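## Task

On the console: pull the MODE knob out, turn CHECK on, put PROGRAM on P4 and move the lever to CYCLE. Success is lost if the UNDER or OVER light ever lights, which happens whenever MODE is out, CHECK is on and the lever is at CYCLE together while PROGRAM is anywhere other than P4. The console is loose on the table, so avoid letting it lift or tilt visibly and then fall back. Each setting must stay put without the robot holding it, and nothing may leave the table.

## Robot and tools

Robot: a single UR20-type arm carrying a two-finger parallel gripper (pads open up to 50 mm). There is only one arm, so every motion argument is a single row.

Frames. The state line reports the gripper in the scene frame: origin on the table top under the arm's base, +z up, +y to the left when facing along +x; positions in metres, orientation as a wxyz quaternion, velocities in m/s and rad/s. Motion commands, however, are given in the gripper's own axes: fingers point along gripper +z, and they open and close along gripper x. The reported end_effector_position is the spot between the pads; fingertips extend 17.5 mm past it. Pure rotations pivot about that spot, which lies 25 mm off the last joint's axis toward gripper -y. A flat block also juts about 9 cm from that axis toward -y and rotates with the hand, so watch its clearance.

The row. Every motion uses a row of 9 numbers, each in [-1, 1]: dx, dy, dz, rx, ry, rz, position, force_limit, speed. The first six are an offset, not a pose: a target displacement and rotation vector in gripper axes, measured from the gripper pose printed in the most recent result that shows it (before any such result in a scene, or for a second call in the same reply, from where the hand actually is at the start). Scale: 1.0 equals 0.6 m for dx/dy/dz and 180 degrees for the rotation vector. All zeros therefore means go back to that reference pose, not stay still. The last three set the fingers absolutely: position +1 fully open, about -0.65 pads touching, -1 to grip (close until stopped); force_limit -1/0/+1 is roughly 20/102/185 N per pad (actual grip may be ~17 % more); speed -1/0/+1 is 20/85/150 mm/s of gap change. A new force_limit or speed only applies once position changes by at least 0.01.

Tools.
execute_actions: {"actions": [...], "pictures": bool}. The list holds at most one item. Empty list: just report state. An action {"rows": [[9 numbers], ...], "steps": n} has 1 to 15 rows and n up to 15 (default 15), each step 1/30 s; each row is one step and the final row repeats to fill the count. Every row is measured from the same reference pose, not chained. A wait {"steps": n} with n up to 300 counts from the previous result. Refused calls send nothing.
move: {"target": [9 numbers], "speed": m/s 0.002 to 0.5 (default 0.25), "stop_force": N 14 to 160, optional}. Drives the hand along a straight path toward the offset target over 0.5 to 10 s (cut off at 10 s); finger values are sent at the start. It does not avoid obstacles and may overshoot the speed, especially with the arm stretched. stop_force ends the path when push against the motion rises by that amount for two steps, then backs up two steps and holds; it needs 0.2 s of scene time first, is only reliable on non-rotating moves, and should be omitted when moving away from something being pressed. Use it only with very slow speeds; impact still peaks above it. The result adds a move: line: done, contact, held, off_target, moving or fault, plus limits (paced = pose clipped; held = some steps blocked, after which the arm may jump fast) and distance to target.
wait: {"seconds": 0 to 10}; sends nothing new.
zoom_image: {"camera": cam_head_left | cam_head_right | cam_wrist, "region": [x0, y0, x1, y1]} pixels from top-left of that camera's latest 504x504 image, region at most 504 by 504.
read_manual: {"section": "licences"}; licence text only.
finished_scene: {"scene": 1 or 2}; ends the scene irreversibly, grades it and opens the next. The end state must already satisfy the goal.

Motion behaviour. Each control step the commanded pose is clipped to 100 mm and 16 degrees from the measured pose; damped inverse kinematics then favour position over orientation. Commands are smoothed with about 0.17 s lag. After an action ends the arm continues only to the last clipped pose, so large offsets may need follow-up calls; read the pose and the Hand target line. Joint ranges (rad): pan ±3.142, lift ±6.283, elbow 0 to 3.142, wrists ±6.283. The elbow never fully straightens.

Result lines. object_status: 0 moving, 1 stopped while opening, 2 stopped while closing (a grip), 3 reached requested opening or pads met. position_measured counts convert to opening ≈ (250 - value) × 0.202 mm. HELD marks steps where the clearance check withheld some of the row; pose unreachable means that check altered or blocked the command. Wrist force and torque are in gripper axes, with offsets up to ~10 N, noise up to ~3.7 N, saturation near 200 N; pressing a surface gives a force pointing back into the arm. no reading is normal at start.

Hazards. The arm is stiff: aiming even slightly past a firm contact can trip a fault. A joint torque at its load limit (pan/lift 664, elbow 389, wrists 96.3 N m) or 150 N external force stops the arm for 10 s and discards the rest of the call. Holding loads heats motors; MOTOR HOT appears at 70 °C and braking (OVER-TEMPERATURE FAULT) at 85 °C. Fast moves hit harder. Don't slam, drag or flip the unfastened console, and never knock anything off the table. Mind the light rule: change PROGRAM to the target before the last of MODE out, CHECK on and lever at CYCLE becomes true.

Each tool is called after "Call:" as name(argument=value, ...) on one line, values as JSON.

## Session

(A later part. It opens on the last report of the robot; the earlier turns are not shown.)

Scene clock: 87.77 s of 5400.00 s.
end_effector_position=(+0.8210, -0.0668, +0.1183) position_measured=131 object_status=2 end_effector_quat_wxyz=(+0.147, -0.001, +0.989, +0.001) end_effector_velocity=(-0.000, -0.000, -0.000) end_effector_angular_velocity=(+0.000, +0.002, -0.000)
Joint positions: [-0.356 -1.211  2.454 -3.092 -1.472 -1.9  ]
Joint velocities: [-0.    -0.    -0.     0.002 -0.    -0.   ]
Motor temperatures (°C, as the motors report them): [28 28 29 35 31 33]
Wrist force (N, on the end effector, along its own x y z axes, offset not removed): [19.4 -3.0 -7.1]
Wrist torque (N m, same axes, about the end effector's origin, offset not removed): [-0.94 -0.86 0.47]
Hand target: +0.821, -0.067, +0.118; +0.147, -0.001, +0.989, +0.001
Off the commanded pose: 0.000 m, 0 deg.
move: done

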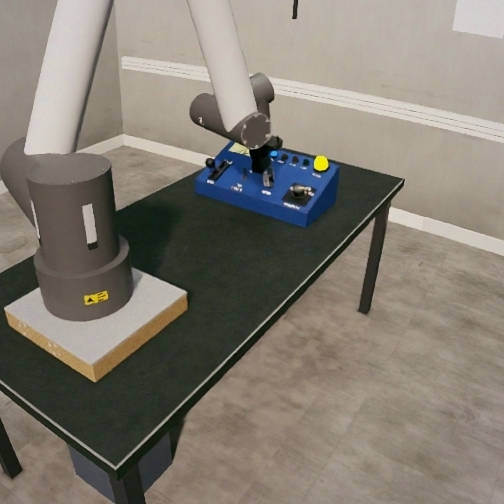

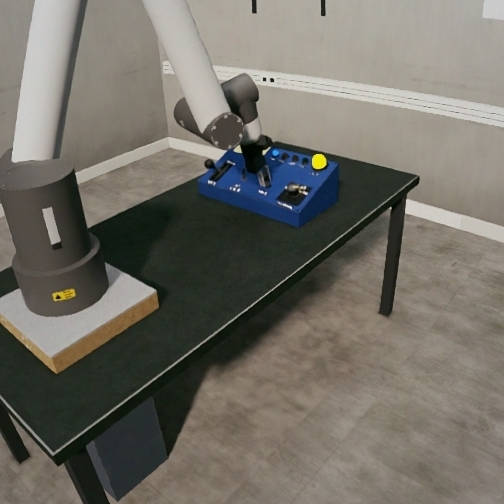

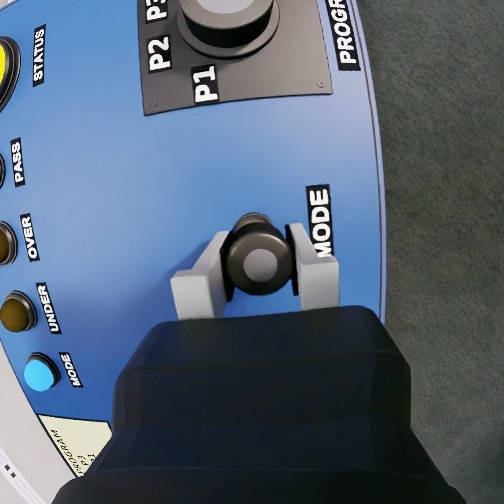

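Call:
move(target=[0.001,0,0,0,0,0,1,-0.5,0])

Call:
move(target=[0,0,-0.1,0,0,0,1,-0.5,0], speed=0.1)

Call:
move(target=[0,0.16,0,0,0,0,-1,0,0], speed=0.15)

Scene clock: 91.97 s of 5400.00 s.
end_effector_position=(+0.8205, -0.0668, +0.1181) position_measured=3 object_status=3 end_effector_quat_wxyz=(+0.147, -0.001, +0.989, +0.001) end_effector_velocity=(+0.000, -0.000, +0.001) end_effector_angular_velocity=(-0.001, -0.002, -0.000)
Joint positions: [-0.356 -1.211  2.455 -3.093 -1.472 -1.901]
Joint velocities: [ 0.    -0.     0.    -0.002 -0.001  0.   ]
Motor temperatures (°C, as the motors report them): [28 28 29 35 31 33]
Wrist force (N, on the end effector, along its own x y z axes, offset not removed): [3.3 -1.3 -0.3]
Wrist torque (N m, same axes, about the end effector's origin, offset not removed): [-0.47 -0.64 0.46]
Hand target: +0.820, -0.067, +0.118; +0.147, -0.001, +0.989, +0.001
Off the commanded pose: 0.000 m, 0 deg.
After step 90, 0.50 s passed at rest.
move: done

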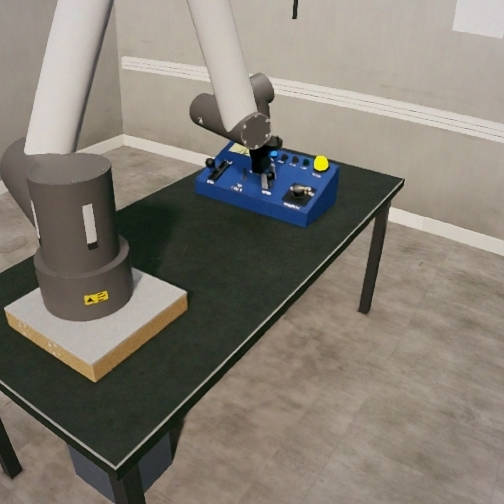

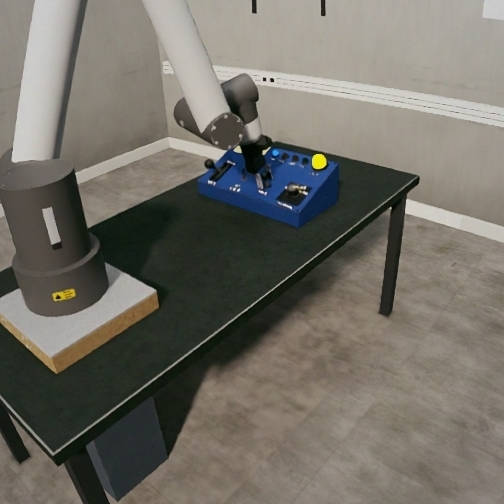

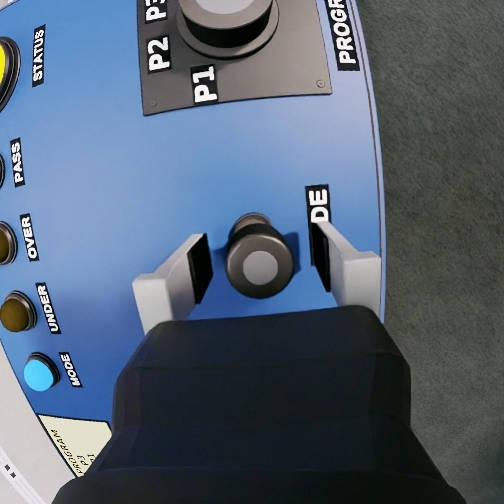

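Scene clock: 93.00 s of 5400.00 s.
end_effector_position=(+0.8030, -0.0670, +0.1753) position_measured=3 object_status=3 end_effector_quat_wxyz=(+0.147, -0.001, +0.989, +0.001) end_effector_velocity=(+0.000, -0.000, +0.001) end_effector_angular_velocity=(+0.000, +0.000, -0.001)
Joint positions: [-0.365 -1.321  2.458 -2.985 -1.47  -1.909]
Joint velocities: [-0.    -0.002 -0.001  0.004  0.     0.   ]
Motor temperatures (°C, as the motors report them): [28 28 29 35 31 33]
Wrist force (N, on the end effector, along its own x y z axes, offset not removed): [2.5 -0.8 0.9]
Wrist torque (N m, same axes, about the end effector's origin, offset not removed): [-0.37 -0.47 0.49]
Hand target: +0.803, -0.067, +0.175; +0.147, -0.001, +0.989, +0.001
Off the commanded pose: 0.000 m, 0 deg.
move: done

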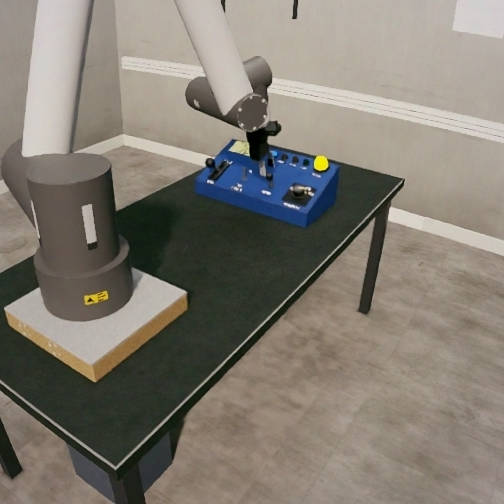

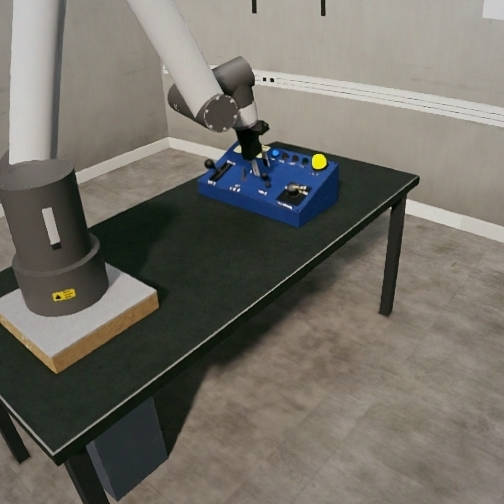

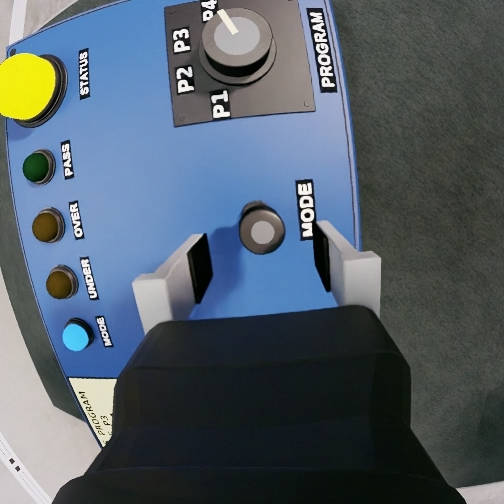

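Scene clock: 94.10 s of 5400.00 s.
end_effector_position=(+0.8026, +0.0288, +0.1754) position_measured=253 object_status=3 end_effector_quat_wxyz=(+0.147, -0.001, +0.989, +0.001) end_effector_velocity=(+0.001, +0.001, +0.000) end_effector_angular_velocity=(-0.000, -0.001, -0.001)
Joint positions: [-0.229 -1.317  2.458 -2.999 -1.508 -1.778]
Joint velocities: [ 0.001  0.    -0.001 -0.    -0.001  0.002]
Motor temperatures (°C, as the motors report them): [28 28 29 35 31 33]
Wrist force (N, on the end effector, along its own x y z axes, offset not removed): [4.3 -1.6 -2.0]
Wrist torque (N m, same axes, about the end effector's origin, offset not removed): [-0.60 -0.86 0.39]
Hand target: +0.803, +0.029, +0.175; +0.147, -0.001, +0.989, +0.001
Off the commanded pose: 0.000 m, 0 deg.
move: done

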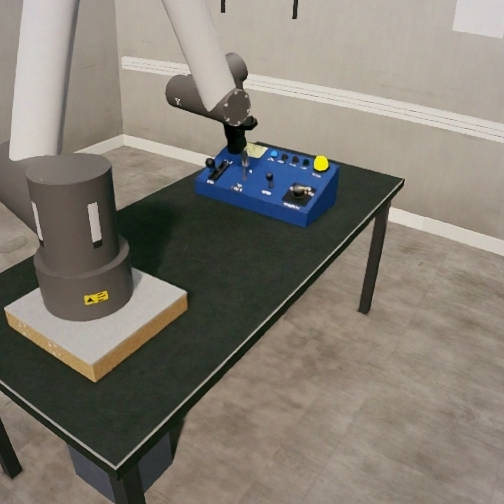

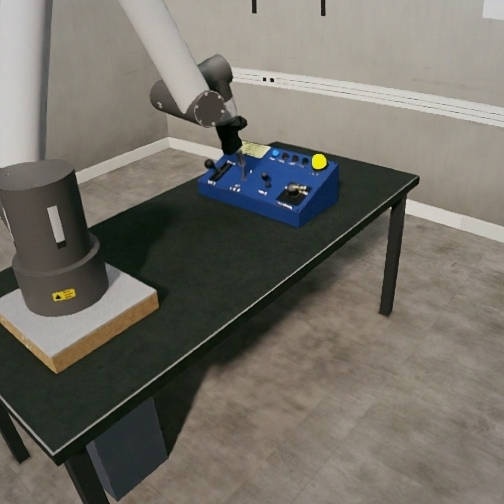

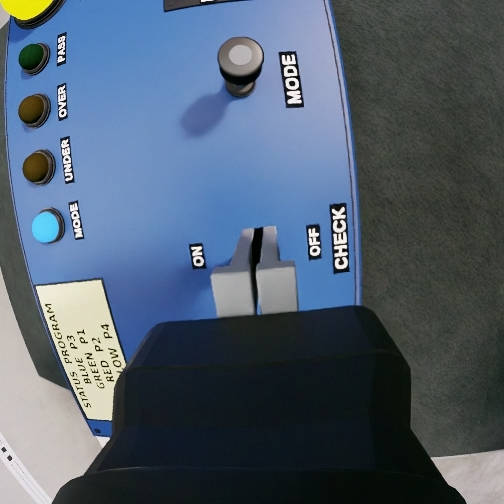

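Call:
move(target=[0.06,0.015,0,0,0,0,-1,0,0], speed=0.1)

Scene clock: 101.50 s of 5400.00 s.
end_effector_position=(+0.7683, +0.0376, +0.1651) position_measured=253 object_status=3 end_effector_quat_wxyz=(+0.147, -0.001, +0.989, +0.001) end_effector_velocity=(-0.001, +0.000, -0.000) end_effector_angular_velocity=(-0.000, -0.001, -0.000)
Joint positions: [-0.227 -1.326  2.508 -3.041 -1.509 -1.776]
Joint velocities: [-0.    -0.     0.002 -0.003  0.     0.   ]
Motor temperatures (°C, as the motors report them): [28 28 29 35 31 33]
Wrist force (N, on the end effector, along its own x y z axes, offset not removed): [2.1 -2.1 -0.2]
Wrist torque (N m, same axes, about the end effector's origin, offset not removed): [-0.62 -0.38 0.49]
Hand target: +0.768, +0.038, +0.165; +0.147, -0.001, +0.989, +0.001
Off the commanded pose: 0.000 m, 0 deg.
After step 90, 3.57 s passed at rest.
move: done

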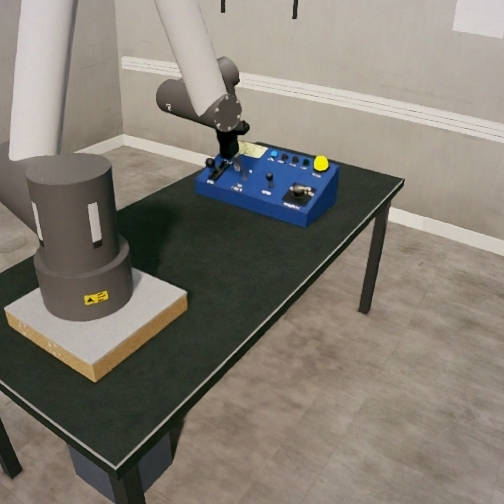

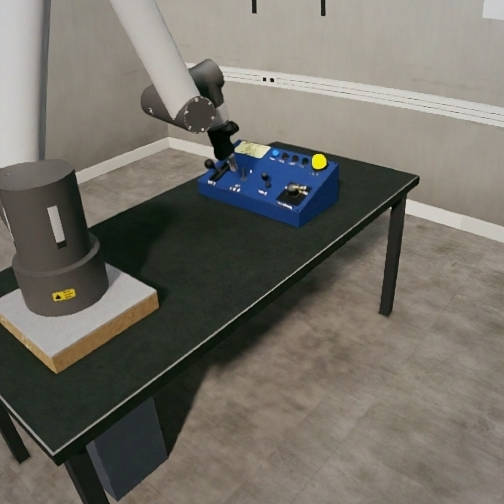

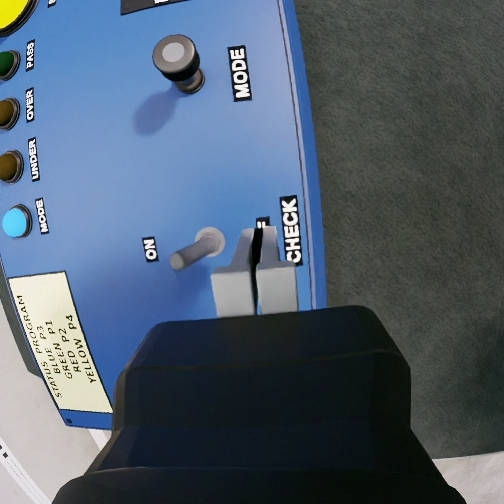

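Call:
move(target=[-0.06,-0.06,0,0,0,0,-1,0,0], speed=0.1)

Call:
zoom_image(camera="cam_wrist", region=[160, 200, 360, 330])

Scene clock: 107.10 s of 5400.00 s.
end_effector_position=(+0.8028, +0.0019, +0.1754) position_measured=253 object_status=3 end_effector_quat_wxyz=(+0.147, -0.001, +0.989, +0.001) end_effector_velocity=(+0.001, -0.001, +0.000) end_effector_angular_velocity=(-0.000, +0.001, -0.001)
Joint positions: [-0.268 -1.319  2.46  -2.996 -1.497 -1.815]
Joint velocities: [-0.001  0.    -0.001  0.002 -0.    -0.   ]
Motor temperatures (°C, as the motors report them): [28 28 29 35 31 33]
Wrist force (N, on the end effector, along its own x y z axes, offset not removed): [2.3 -3.1 -0.1]
Wrist torque (N m, same axes, about the end effector's origin, offset not removed): [-0.86 -0.43 0.52]
Hand target: +0.803, +0.002, +0.175; +0.147, -0.001, +0.989, +0.001
Off the commanded pose: 0.000 m, 0 deg.
After step 90, 1.67 s passed at rest.
move: done

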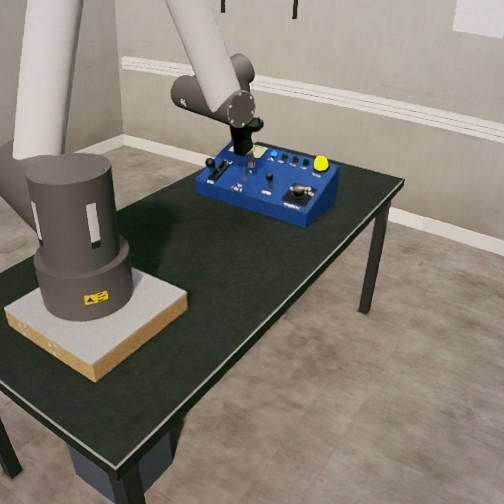

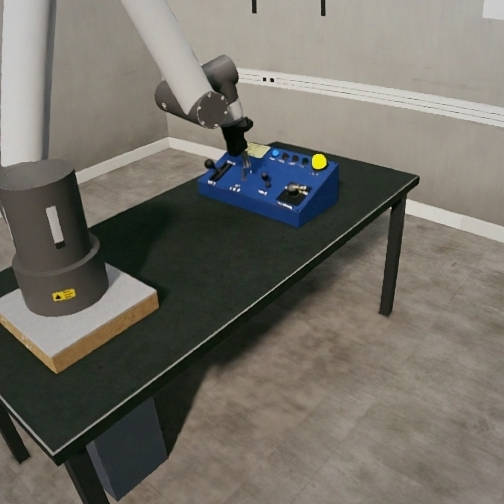

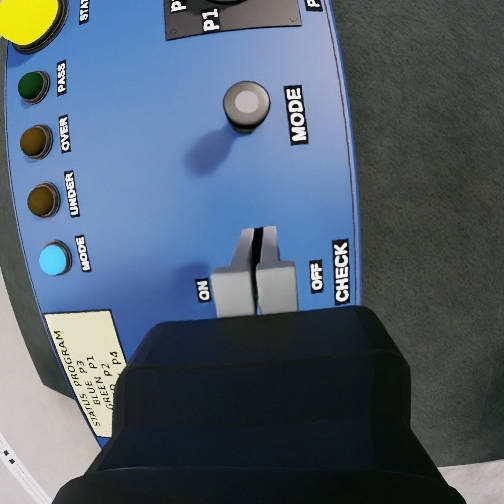

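Region (160, 200, 360, 330) of cam_wrist's 504x504 image, scaled by 2.520, with more detail than that image has; it fills the top 328 rows of this view, and the rest is white.

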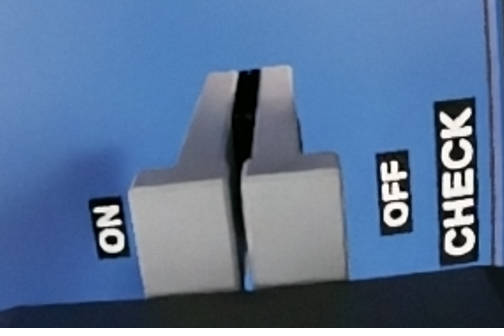

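Call:
move(target=[0,0.15,0,0,0,0,-1,0,0], speed=0.1)

Scene clock: 111.37 s of 5400.00 s.
end_effector_position=(+0.8025, +0.0916, +0.1755) position_measured=253 object_status=3 end_effector_quat_wxyz=(+0.147, -0.001, +0.989, +0.001) end_effector_velocity=(+0.000, +0.001, -0.000) end_effector_angular_velocity=(-0.000, +0.000, -0.001)
Joint positions: [-0.137 -1.31   2.448 -3.    -1.534 -1.69 ]
Joint velocities: [ 0.002  0.    -0.    -0.    -0.001  0.002]
Motor temperatures (°C, as the motors report them): [28 28 29 35 31 33]
Wrist force (N, on the end effector, along its own x y z axes, offset not removed): [4.5 -1.0 -2.1]
Wrist torque (N m, same axes, about the end effector's origin, offset not removed): [-0.48 -0.86 0.40]
Hand target: +0.802, +0.092, +0.176; +0.147, -0.001, +0.989, +0.001
Off the commanded pose: 0.000 m, 0 deg.
move: done

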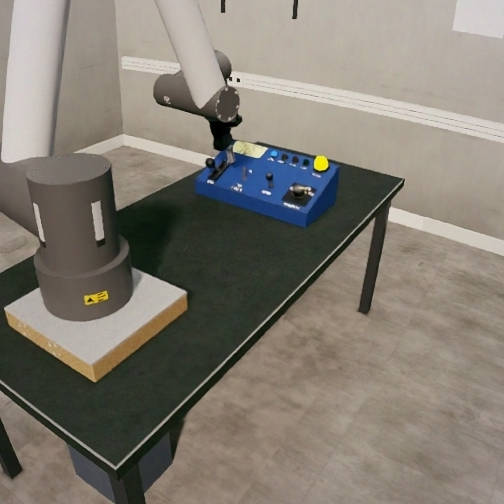

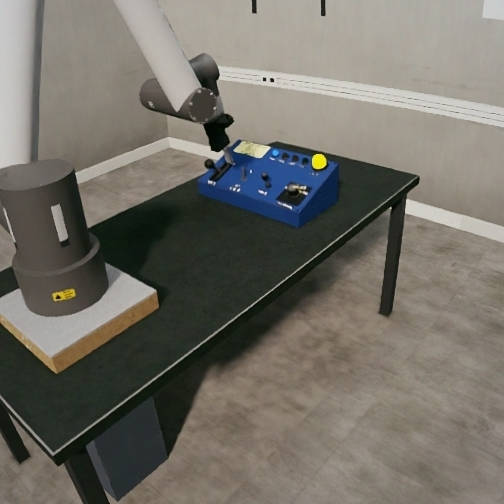

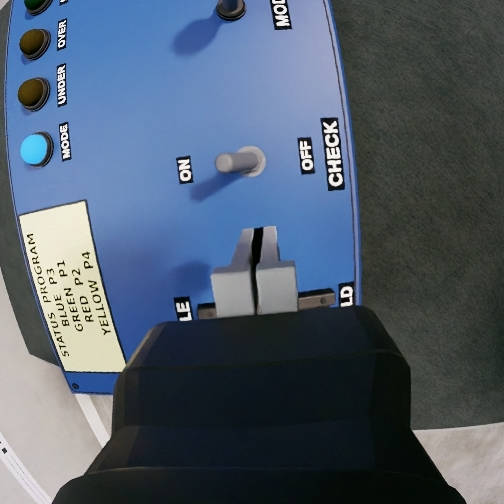

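Call:
move(target=[0.05,0.2,-0.15,0,0,0,-1,0,0], speed=0.1)

Scene clock: 117.80 s of 5400.00 s.
end_effector_position=(+0.7474, +0.2110, +0.2529) position_measured=253 object_status=3 end_effector_quat_wxyz=(+0.147, -0.001, +0.989, +0.000) end_effector_velocity=(-0.001, +0.001, +0.000) end_effector_angular_velocity=(+0.001, +0.002, -0.001)
Joint positions: [ 0.039 -1.453  2.438 -2.851 -1.585 -1.521]
Joint velocities: [ 0.002 -0.001 -0.     0.003  0.     0.003]
Motor temperatures (°C, as the motors report them): [28 28 29 35 31 33]
Wrist force (N, on the end effector, along its own x y z axes, offset not removed): [2.6 -0.3 -1.0]
Wrist torque (N m, same axes, about the end effector's origin, offset not removed): [-0.38 -0.45 0.43]
Hand target: +0.747, +0.211, +0.253; +0.147, -0.001, +0.989, +0.000
Off the commanded pose: 0.000 m, 0 deg.
After step 90, 1.47 s passed at rest.
move: done

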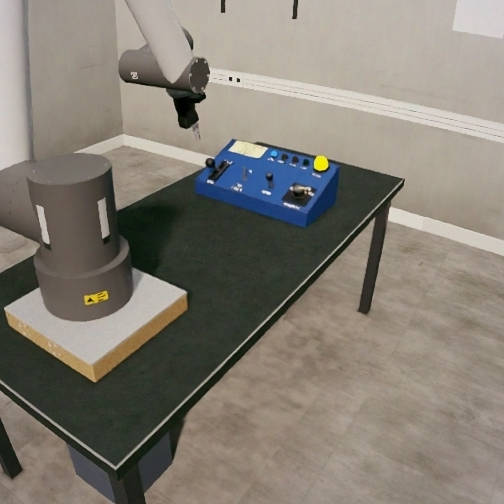

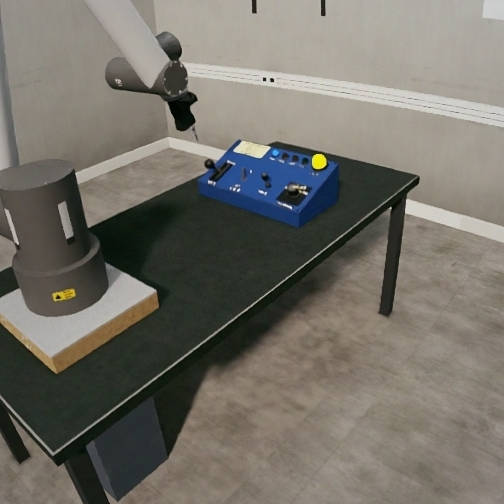

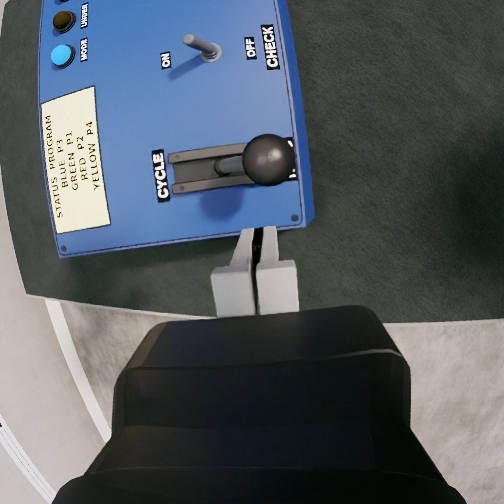

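Call:
move(target=[0.005,-0.073,0.06,0,0,0,1,0,0], speed=0.08)

Scene clock: 126.87 s of 5400.00 s.
end_effector_position=(+0.7550, +0.1674, +0.2176) position_measured=3 object_status=3 end_effector_quat_wxyz=(+0.147, -0.001, +0.989, +0.000) end_effector_velocity=(+0.000, -0.001, -0.001) end_effector_angular_velocity=(-0.000, +0.000, +0.000)
Joint positions: [-0.028 -1.404  2.467 -2.928 -1.566 -1.586]
Joint velocities: [-0.001  0.001  0.001 -0.002  0.    -0.001]
Motor temperatures (°C, as the motors report them): [28 28 29 35 31 33]
Wrist force (N, on the end effector, along its own x y z axes, offset not removed): [2.1 -1.2 -2.4]
Wrist torque (N m, same axes, about the end effector's origin, offset not removed): [-0.47 -0.36 0.48]
Hand target: +0.755, +0.167, +0.218; +0.147, -0.001, +0.989, +0.000
Off the commanded pose: 0.000 m, 0 deg.
After step 90, 4.93 s passed at rest.
move: done

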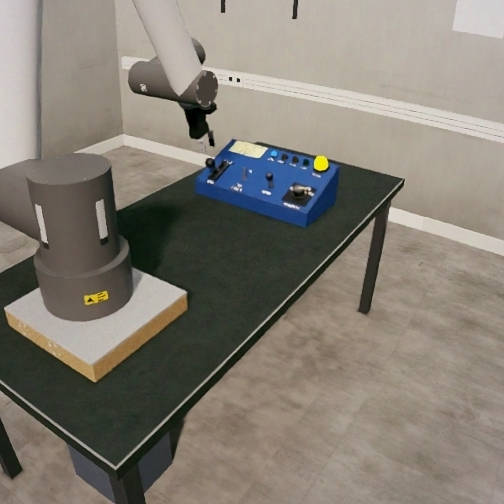

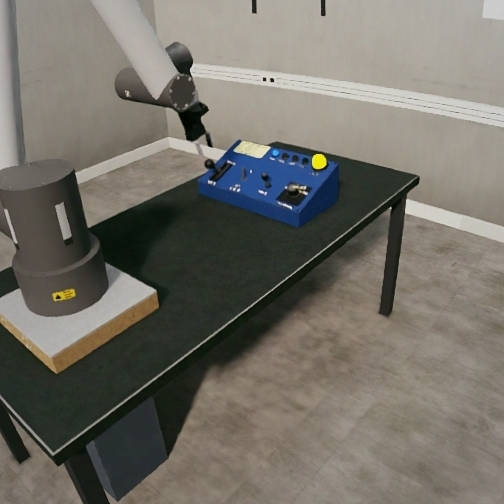

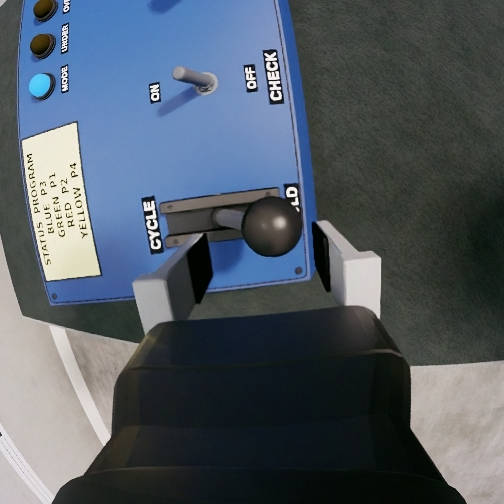

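Call:
move(target=[0.011,0.005,0.085,0,0,0,1,0,0], speed=0.04, stop_force=15)

Scene clock: 131.87 s of 5400.00 s.
end_effector_position=(+0.7634, +0.1705, +0.1671) position_measured=3 object_status=3 end_effector_quat_wxyz=(+0.147, -0.001, +0.989, +0.000) end_effector_velocity=(+0.001, +0.000, -0.001) end_effector_angular_velocity=(+0.000, -0.002, +0.000)
Joint positions: [-0.023 -1.312  2.479 -3.033 -1.567 -1.581]
Joint velocities: [ 0.     0.003  0.    -0.005  0.    -0.   ]
Motor temperatures (°C, as the motors report them): [28 28 29 35 31 33]
Wrist force (N, on the end effector, along its own x y z axes, offset not removed): [3.5 -2.5 -2.6]
Wrist torque (N m, same axes, about the end effector's origin, offset not removed): [-0.77 -0.64 0.47]
Hand target: +0.763, +0.170, +0.167; +0.147, -0.001, +0.989, +0.000
Off the commanded pose: 0.000 m, 0 deg.
After step 90, 0.37 s passed at rest.
move: done

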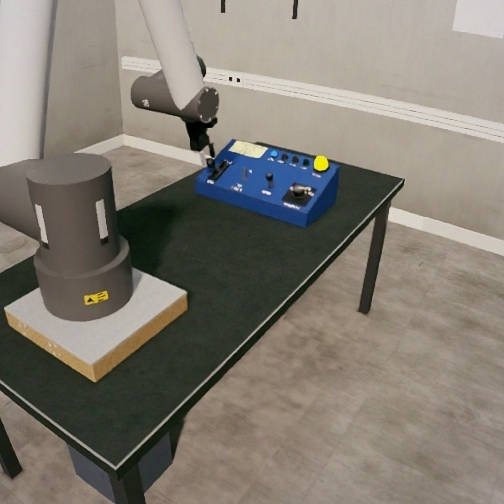

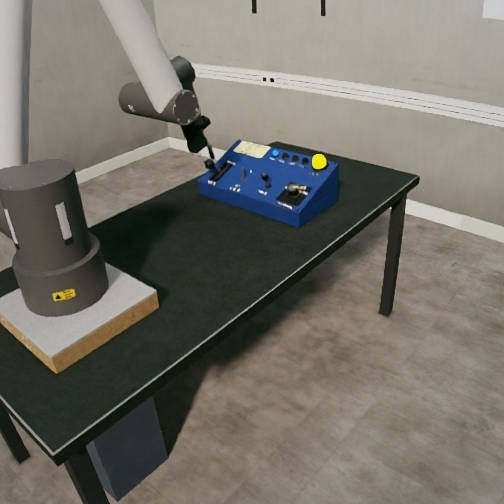

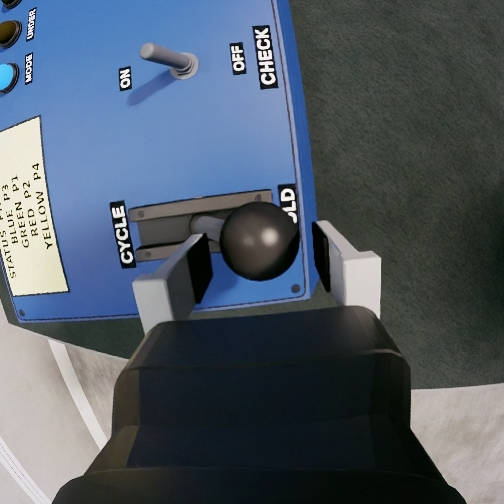

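Call:
move(target=[-0.003,0,0.047,0,0,0,1,0,0], speed=0.02, stop_force=15)

Call:
move(target=[-0.05,0,0,0,0,0,1,0,0], speed=0.01, stop_force=30)

Scene clock: 136.63 s of 5400.00 s.
end_effector_position=(+0.7733, +0.1705, +0.1408) position_measured=3 object_status=3 end_effector_quat_wxyz=(+0.147, -0.001, +0.989, +0.000) end_effector_velocity=(+0.000, -0.000, -0.001) end_effector_angular_velocity=(-0.000, -0.000, -0.000)
Joint positions: [-0.023 -1.259  2.476 -3.083 -1.567 -1.581]
Joint velocities: [-0.     0.002 -0.    -0.002 -0.    -0.   ]
Motor temperatures (°C, as the motors report them): [28 28 29 35 31 33]
Wrist force (N, on the end effector, along its own x y z axes, offset not removed): [2.6 -2.7 -1.6]
Wrist torque (N m, same axes, about the end effector's origin, offset not removed): [-0.81 -0.46 0.51]
Hand target: +0.773, +0.171, +0.141; +0.147, -0.001, +0.989, +0.000
Off the commanded pose: 0.000 m, 0 deg.
After step 90, 0.07 s passed at rest.
move: done

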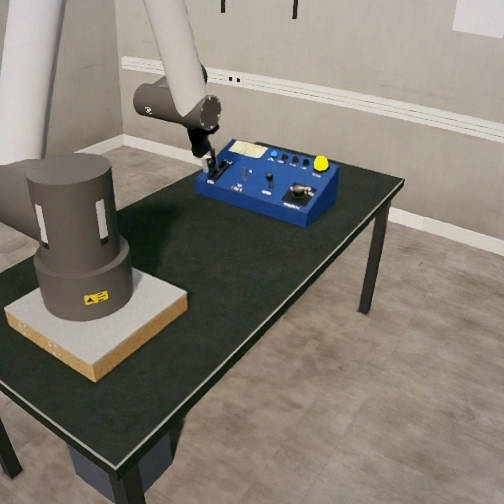

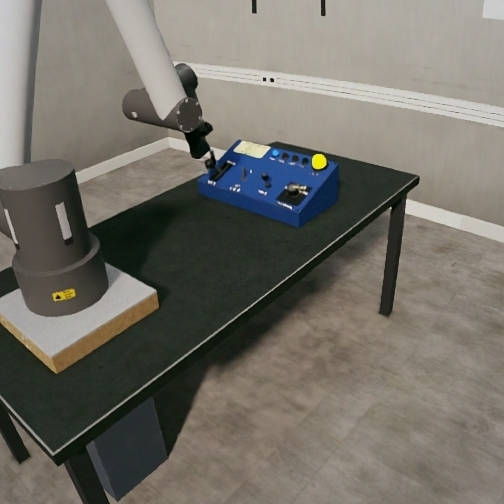

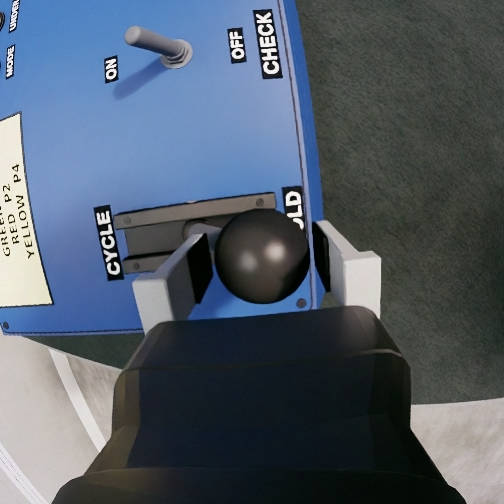

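Scene clock: 139.87 s of 5400.00 s.
end_effector_position=(+0.8019, +0.1706, +0.1494) position_measured=3 object_status=3 end_effector_quat_wxyz=(+0.147, -0.001, +0.989, +0.000) end_effector_velocity=(+0.001, +0.000, +0.000) end_effector_angular_velocity=(+0.000, +0.000, +0.000)
Joint positions: [-0.023 -1.254  2.435 -3.046 -1.568 -1.58 ]
Joint velocities: [ 0.     0.    -0.002  0.002 -0.     0.   ]
Motor temperatures (°C, as the motors report them): [28 28 29 35 31 33]
Wrist force (N, on the end effector, along its own x y z axes, offset not removed): [4.5 -3.1 -2.0]
Wrist torque (N m, same axes, about the end effector's origin, offset not removed): [-0.85 -0.29 0.46]
Hand target: +0.802, +0.171, +0.149; +0.147, -0.001, +0.989, +0.000
Off the commanded pose: 0.000 m, 0 deg.
move: done

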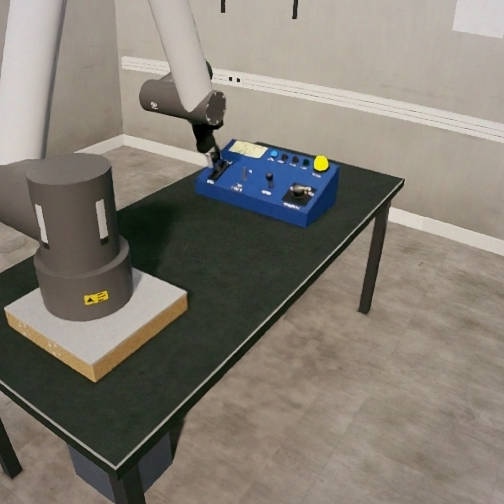

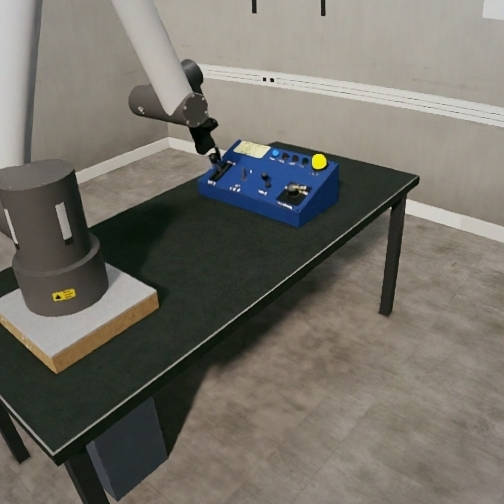

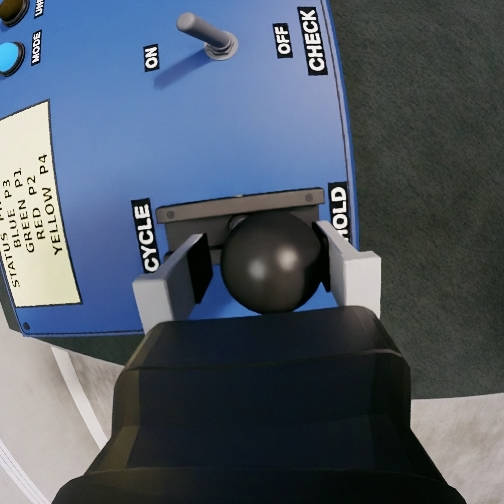

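Call:
move(target=[-0.06,0,0,0,0,0,1,0,0], speed=0.01, stop_force=20)

Scene clock: 145.23 s of 5400.00 s.
end_effector_position=(+0.8363, +0.1708, +0.1598) position_measured=3 object_status=3 end_effector_quat_wxyz=(+0.147, -0.001, +0.989, +0.000) end_effector_velocity=(+0.001, +0.000, +0.000) end_effector_angular_velocity=(+0.001, +0.001, +0.000)
Joint positions: [-0.022 -1.247  2.385 -3.004 -1.568 -1.58 ]
Joint velocities: [-0.    -0.    -0.002  0.002  0.001 -0.   ]
Motor temperatures (°C, as the motors report them): [28 28 29 35 31 33]
Wrist force (N, on the end effector, along its own x y z axes, offset not removed): [-1.0 -2.4 5.1]
Wrist torque (N m, same axes, about the end effector's origin, offset not removed): [-0.67 -0.56 0.49]
Hand target: +0.836, +0.171, +0.160; +0.147, -0.001, +0.989, +0.000
Off the commanded pose: 0.000 m, 0 deg.
move: done

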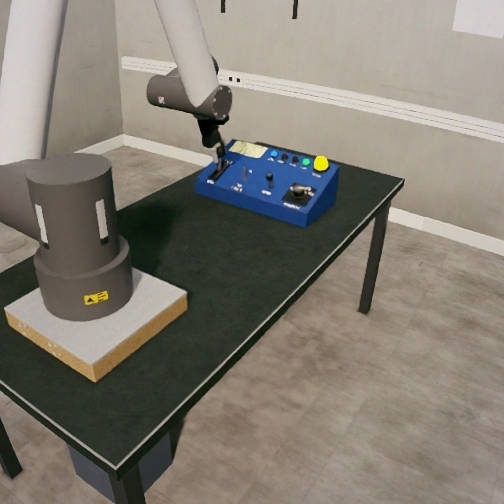

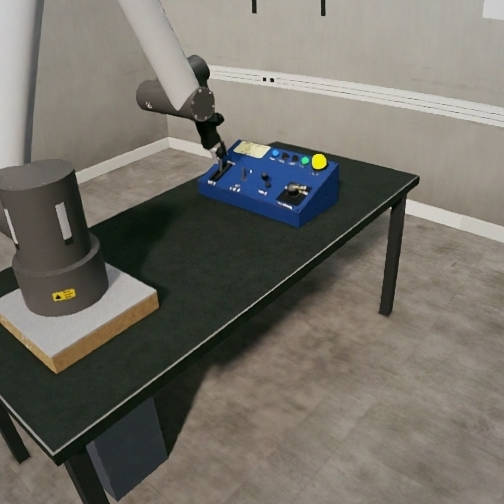

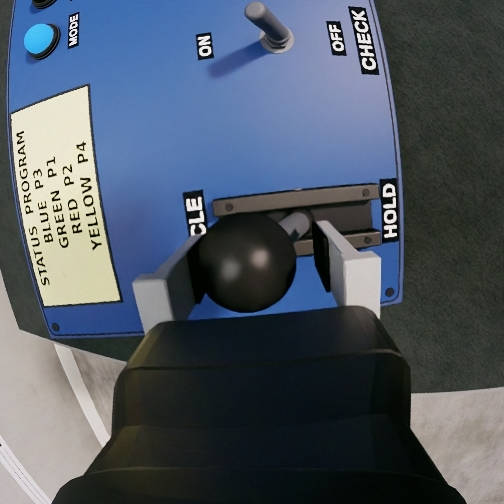

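Call:
move(target=[-0.015,0,0,0,0,0,1,0,0], speed=0.01, stop_force=20)

Call:
move(target=[0,0,-0.13,0,0,0,1,0,0], speed=0.04)

Scene clock: 150.13 s of 5400.00 s.
end_effector_position=(+0.8448, +0.1708, +0.1624) position_measured=3 object_status=3 end_effector_quat_wxyz=(+0.147, -0.001, +0.989, +0.000) end_effector_velocity=(+0.001, -0.000, +0.000) end_effector_angular_velocity=(-0.000, +0.000, -0.000)
Joint positions: [-0.022 -1.245  2.373 -2.993 -1.568 -1.58 ]
Joint velocities: [-0.     0.001 -0.002  0.001 -0.     0.   ]
Motor temperatures (°C, as the motors report them): [28 28 29 35 31 33]
Wrist force (N, on the end effector, along its own x y z axes, offset not removed): [3.3 -3.2 -0.6]
Wrist torque (N m, same axes, about the end effector's origin, offset not removed): [-0.94 -0.64 0.44]
Hand target: +0.845, +0.171, +0.162; +0.147, -0.001, +0.989, +0.000
Off the commanded pose: 0.000 m, 0 deg.
After step 90, 0.80 s passed at rest.
move: done

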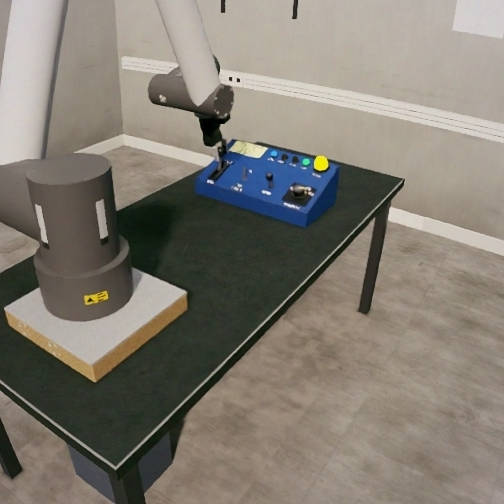

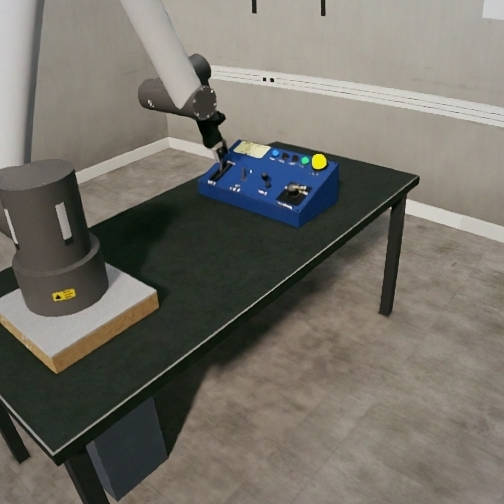

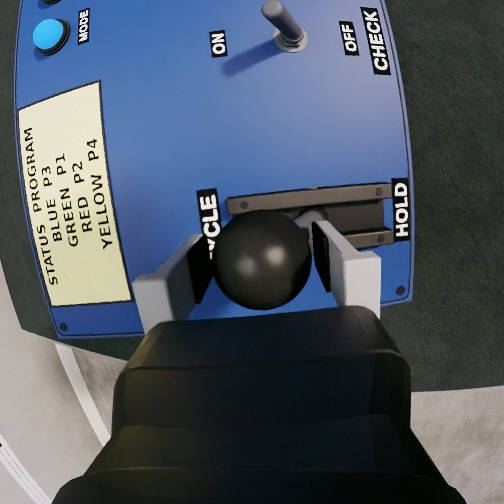

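Scene clock: 152.40 s of 5400.00 s.
end_effector_position=(+0.8223, +0.1706, +0.2368) position_measured=3 object_status=3 end_effector_quat_wxyz=(+0.147, -0.001, +0.989, +0.000) end_effector_velocity=(-0.001, -0.000, +0.001) end_effector_angular_velocity=(-0.000, +0.001, -0.001)
Joint positions: [-0.022 -1.371  2.369 -2.863 -1.568 -1.58 ]
Joint velocities: [-0.    -0.002 -0.     0.003 -0.001  0.   ]
Motor temperatures (°C, as the motors report them): [28 28 29 35 31 33]
Wrist force (N, on the end effector, along its own x y z axes, offset not removed): [3.8 -2.3 -0.8]
Wrist torque (N m, same axes, about the end effector's origin, offset not removed): [-0.73 -0.70 0.37]
Hand target: +0.822, +0.171, +0.237; +0.147, -0.001, +0.989, +0.000
Off the commanded pose: 0.000 m, 0 deg.
move: done

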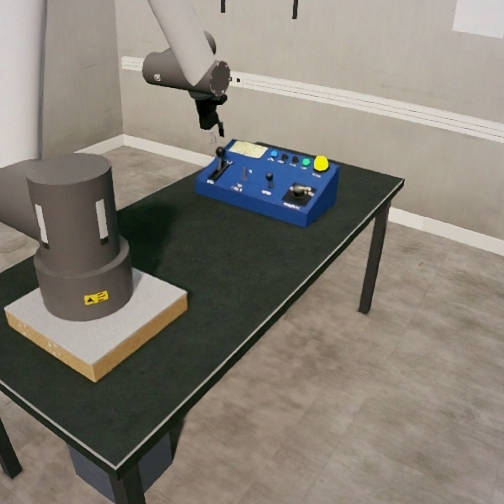

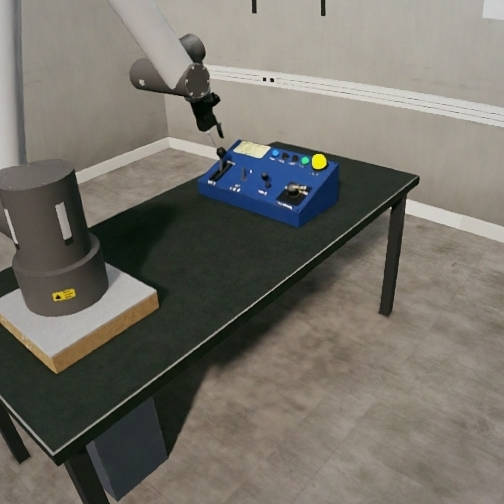

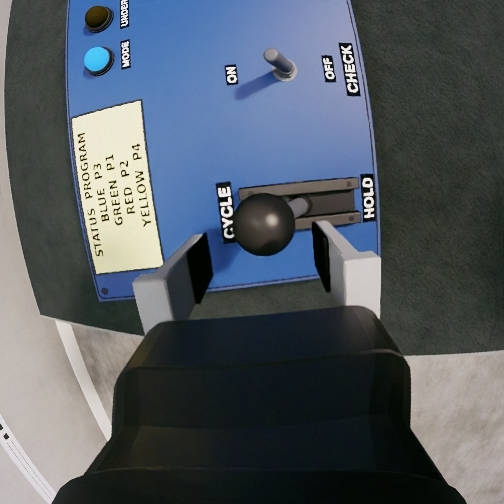

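Call:
finished_scene(scene=1)

The scene is finished: the task was done.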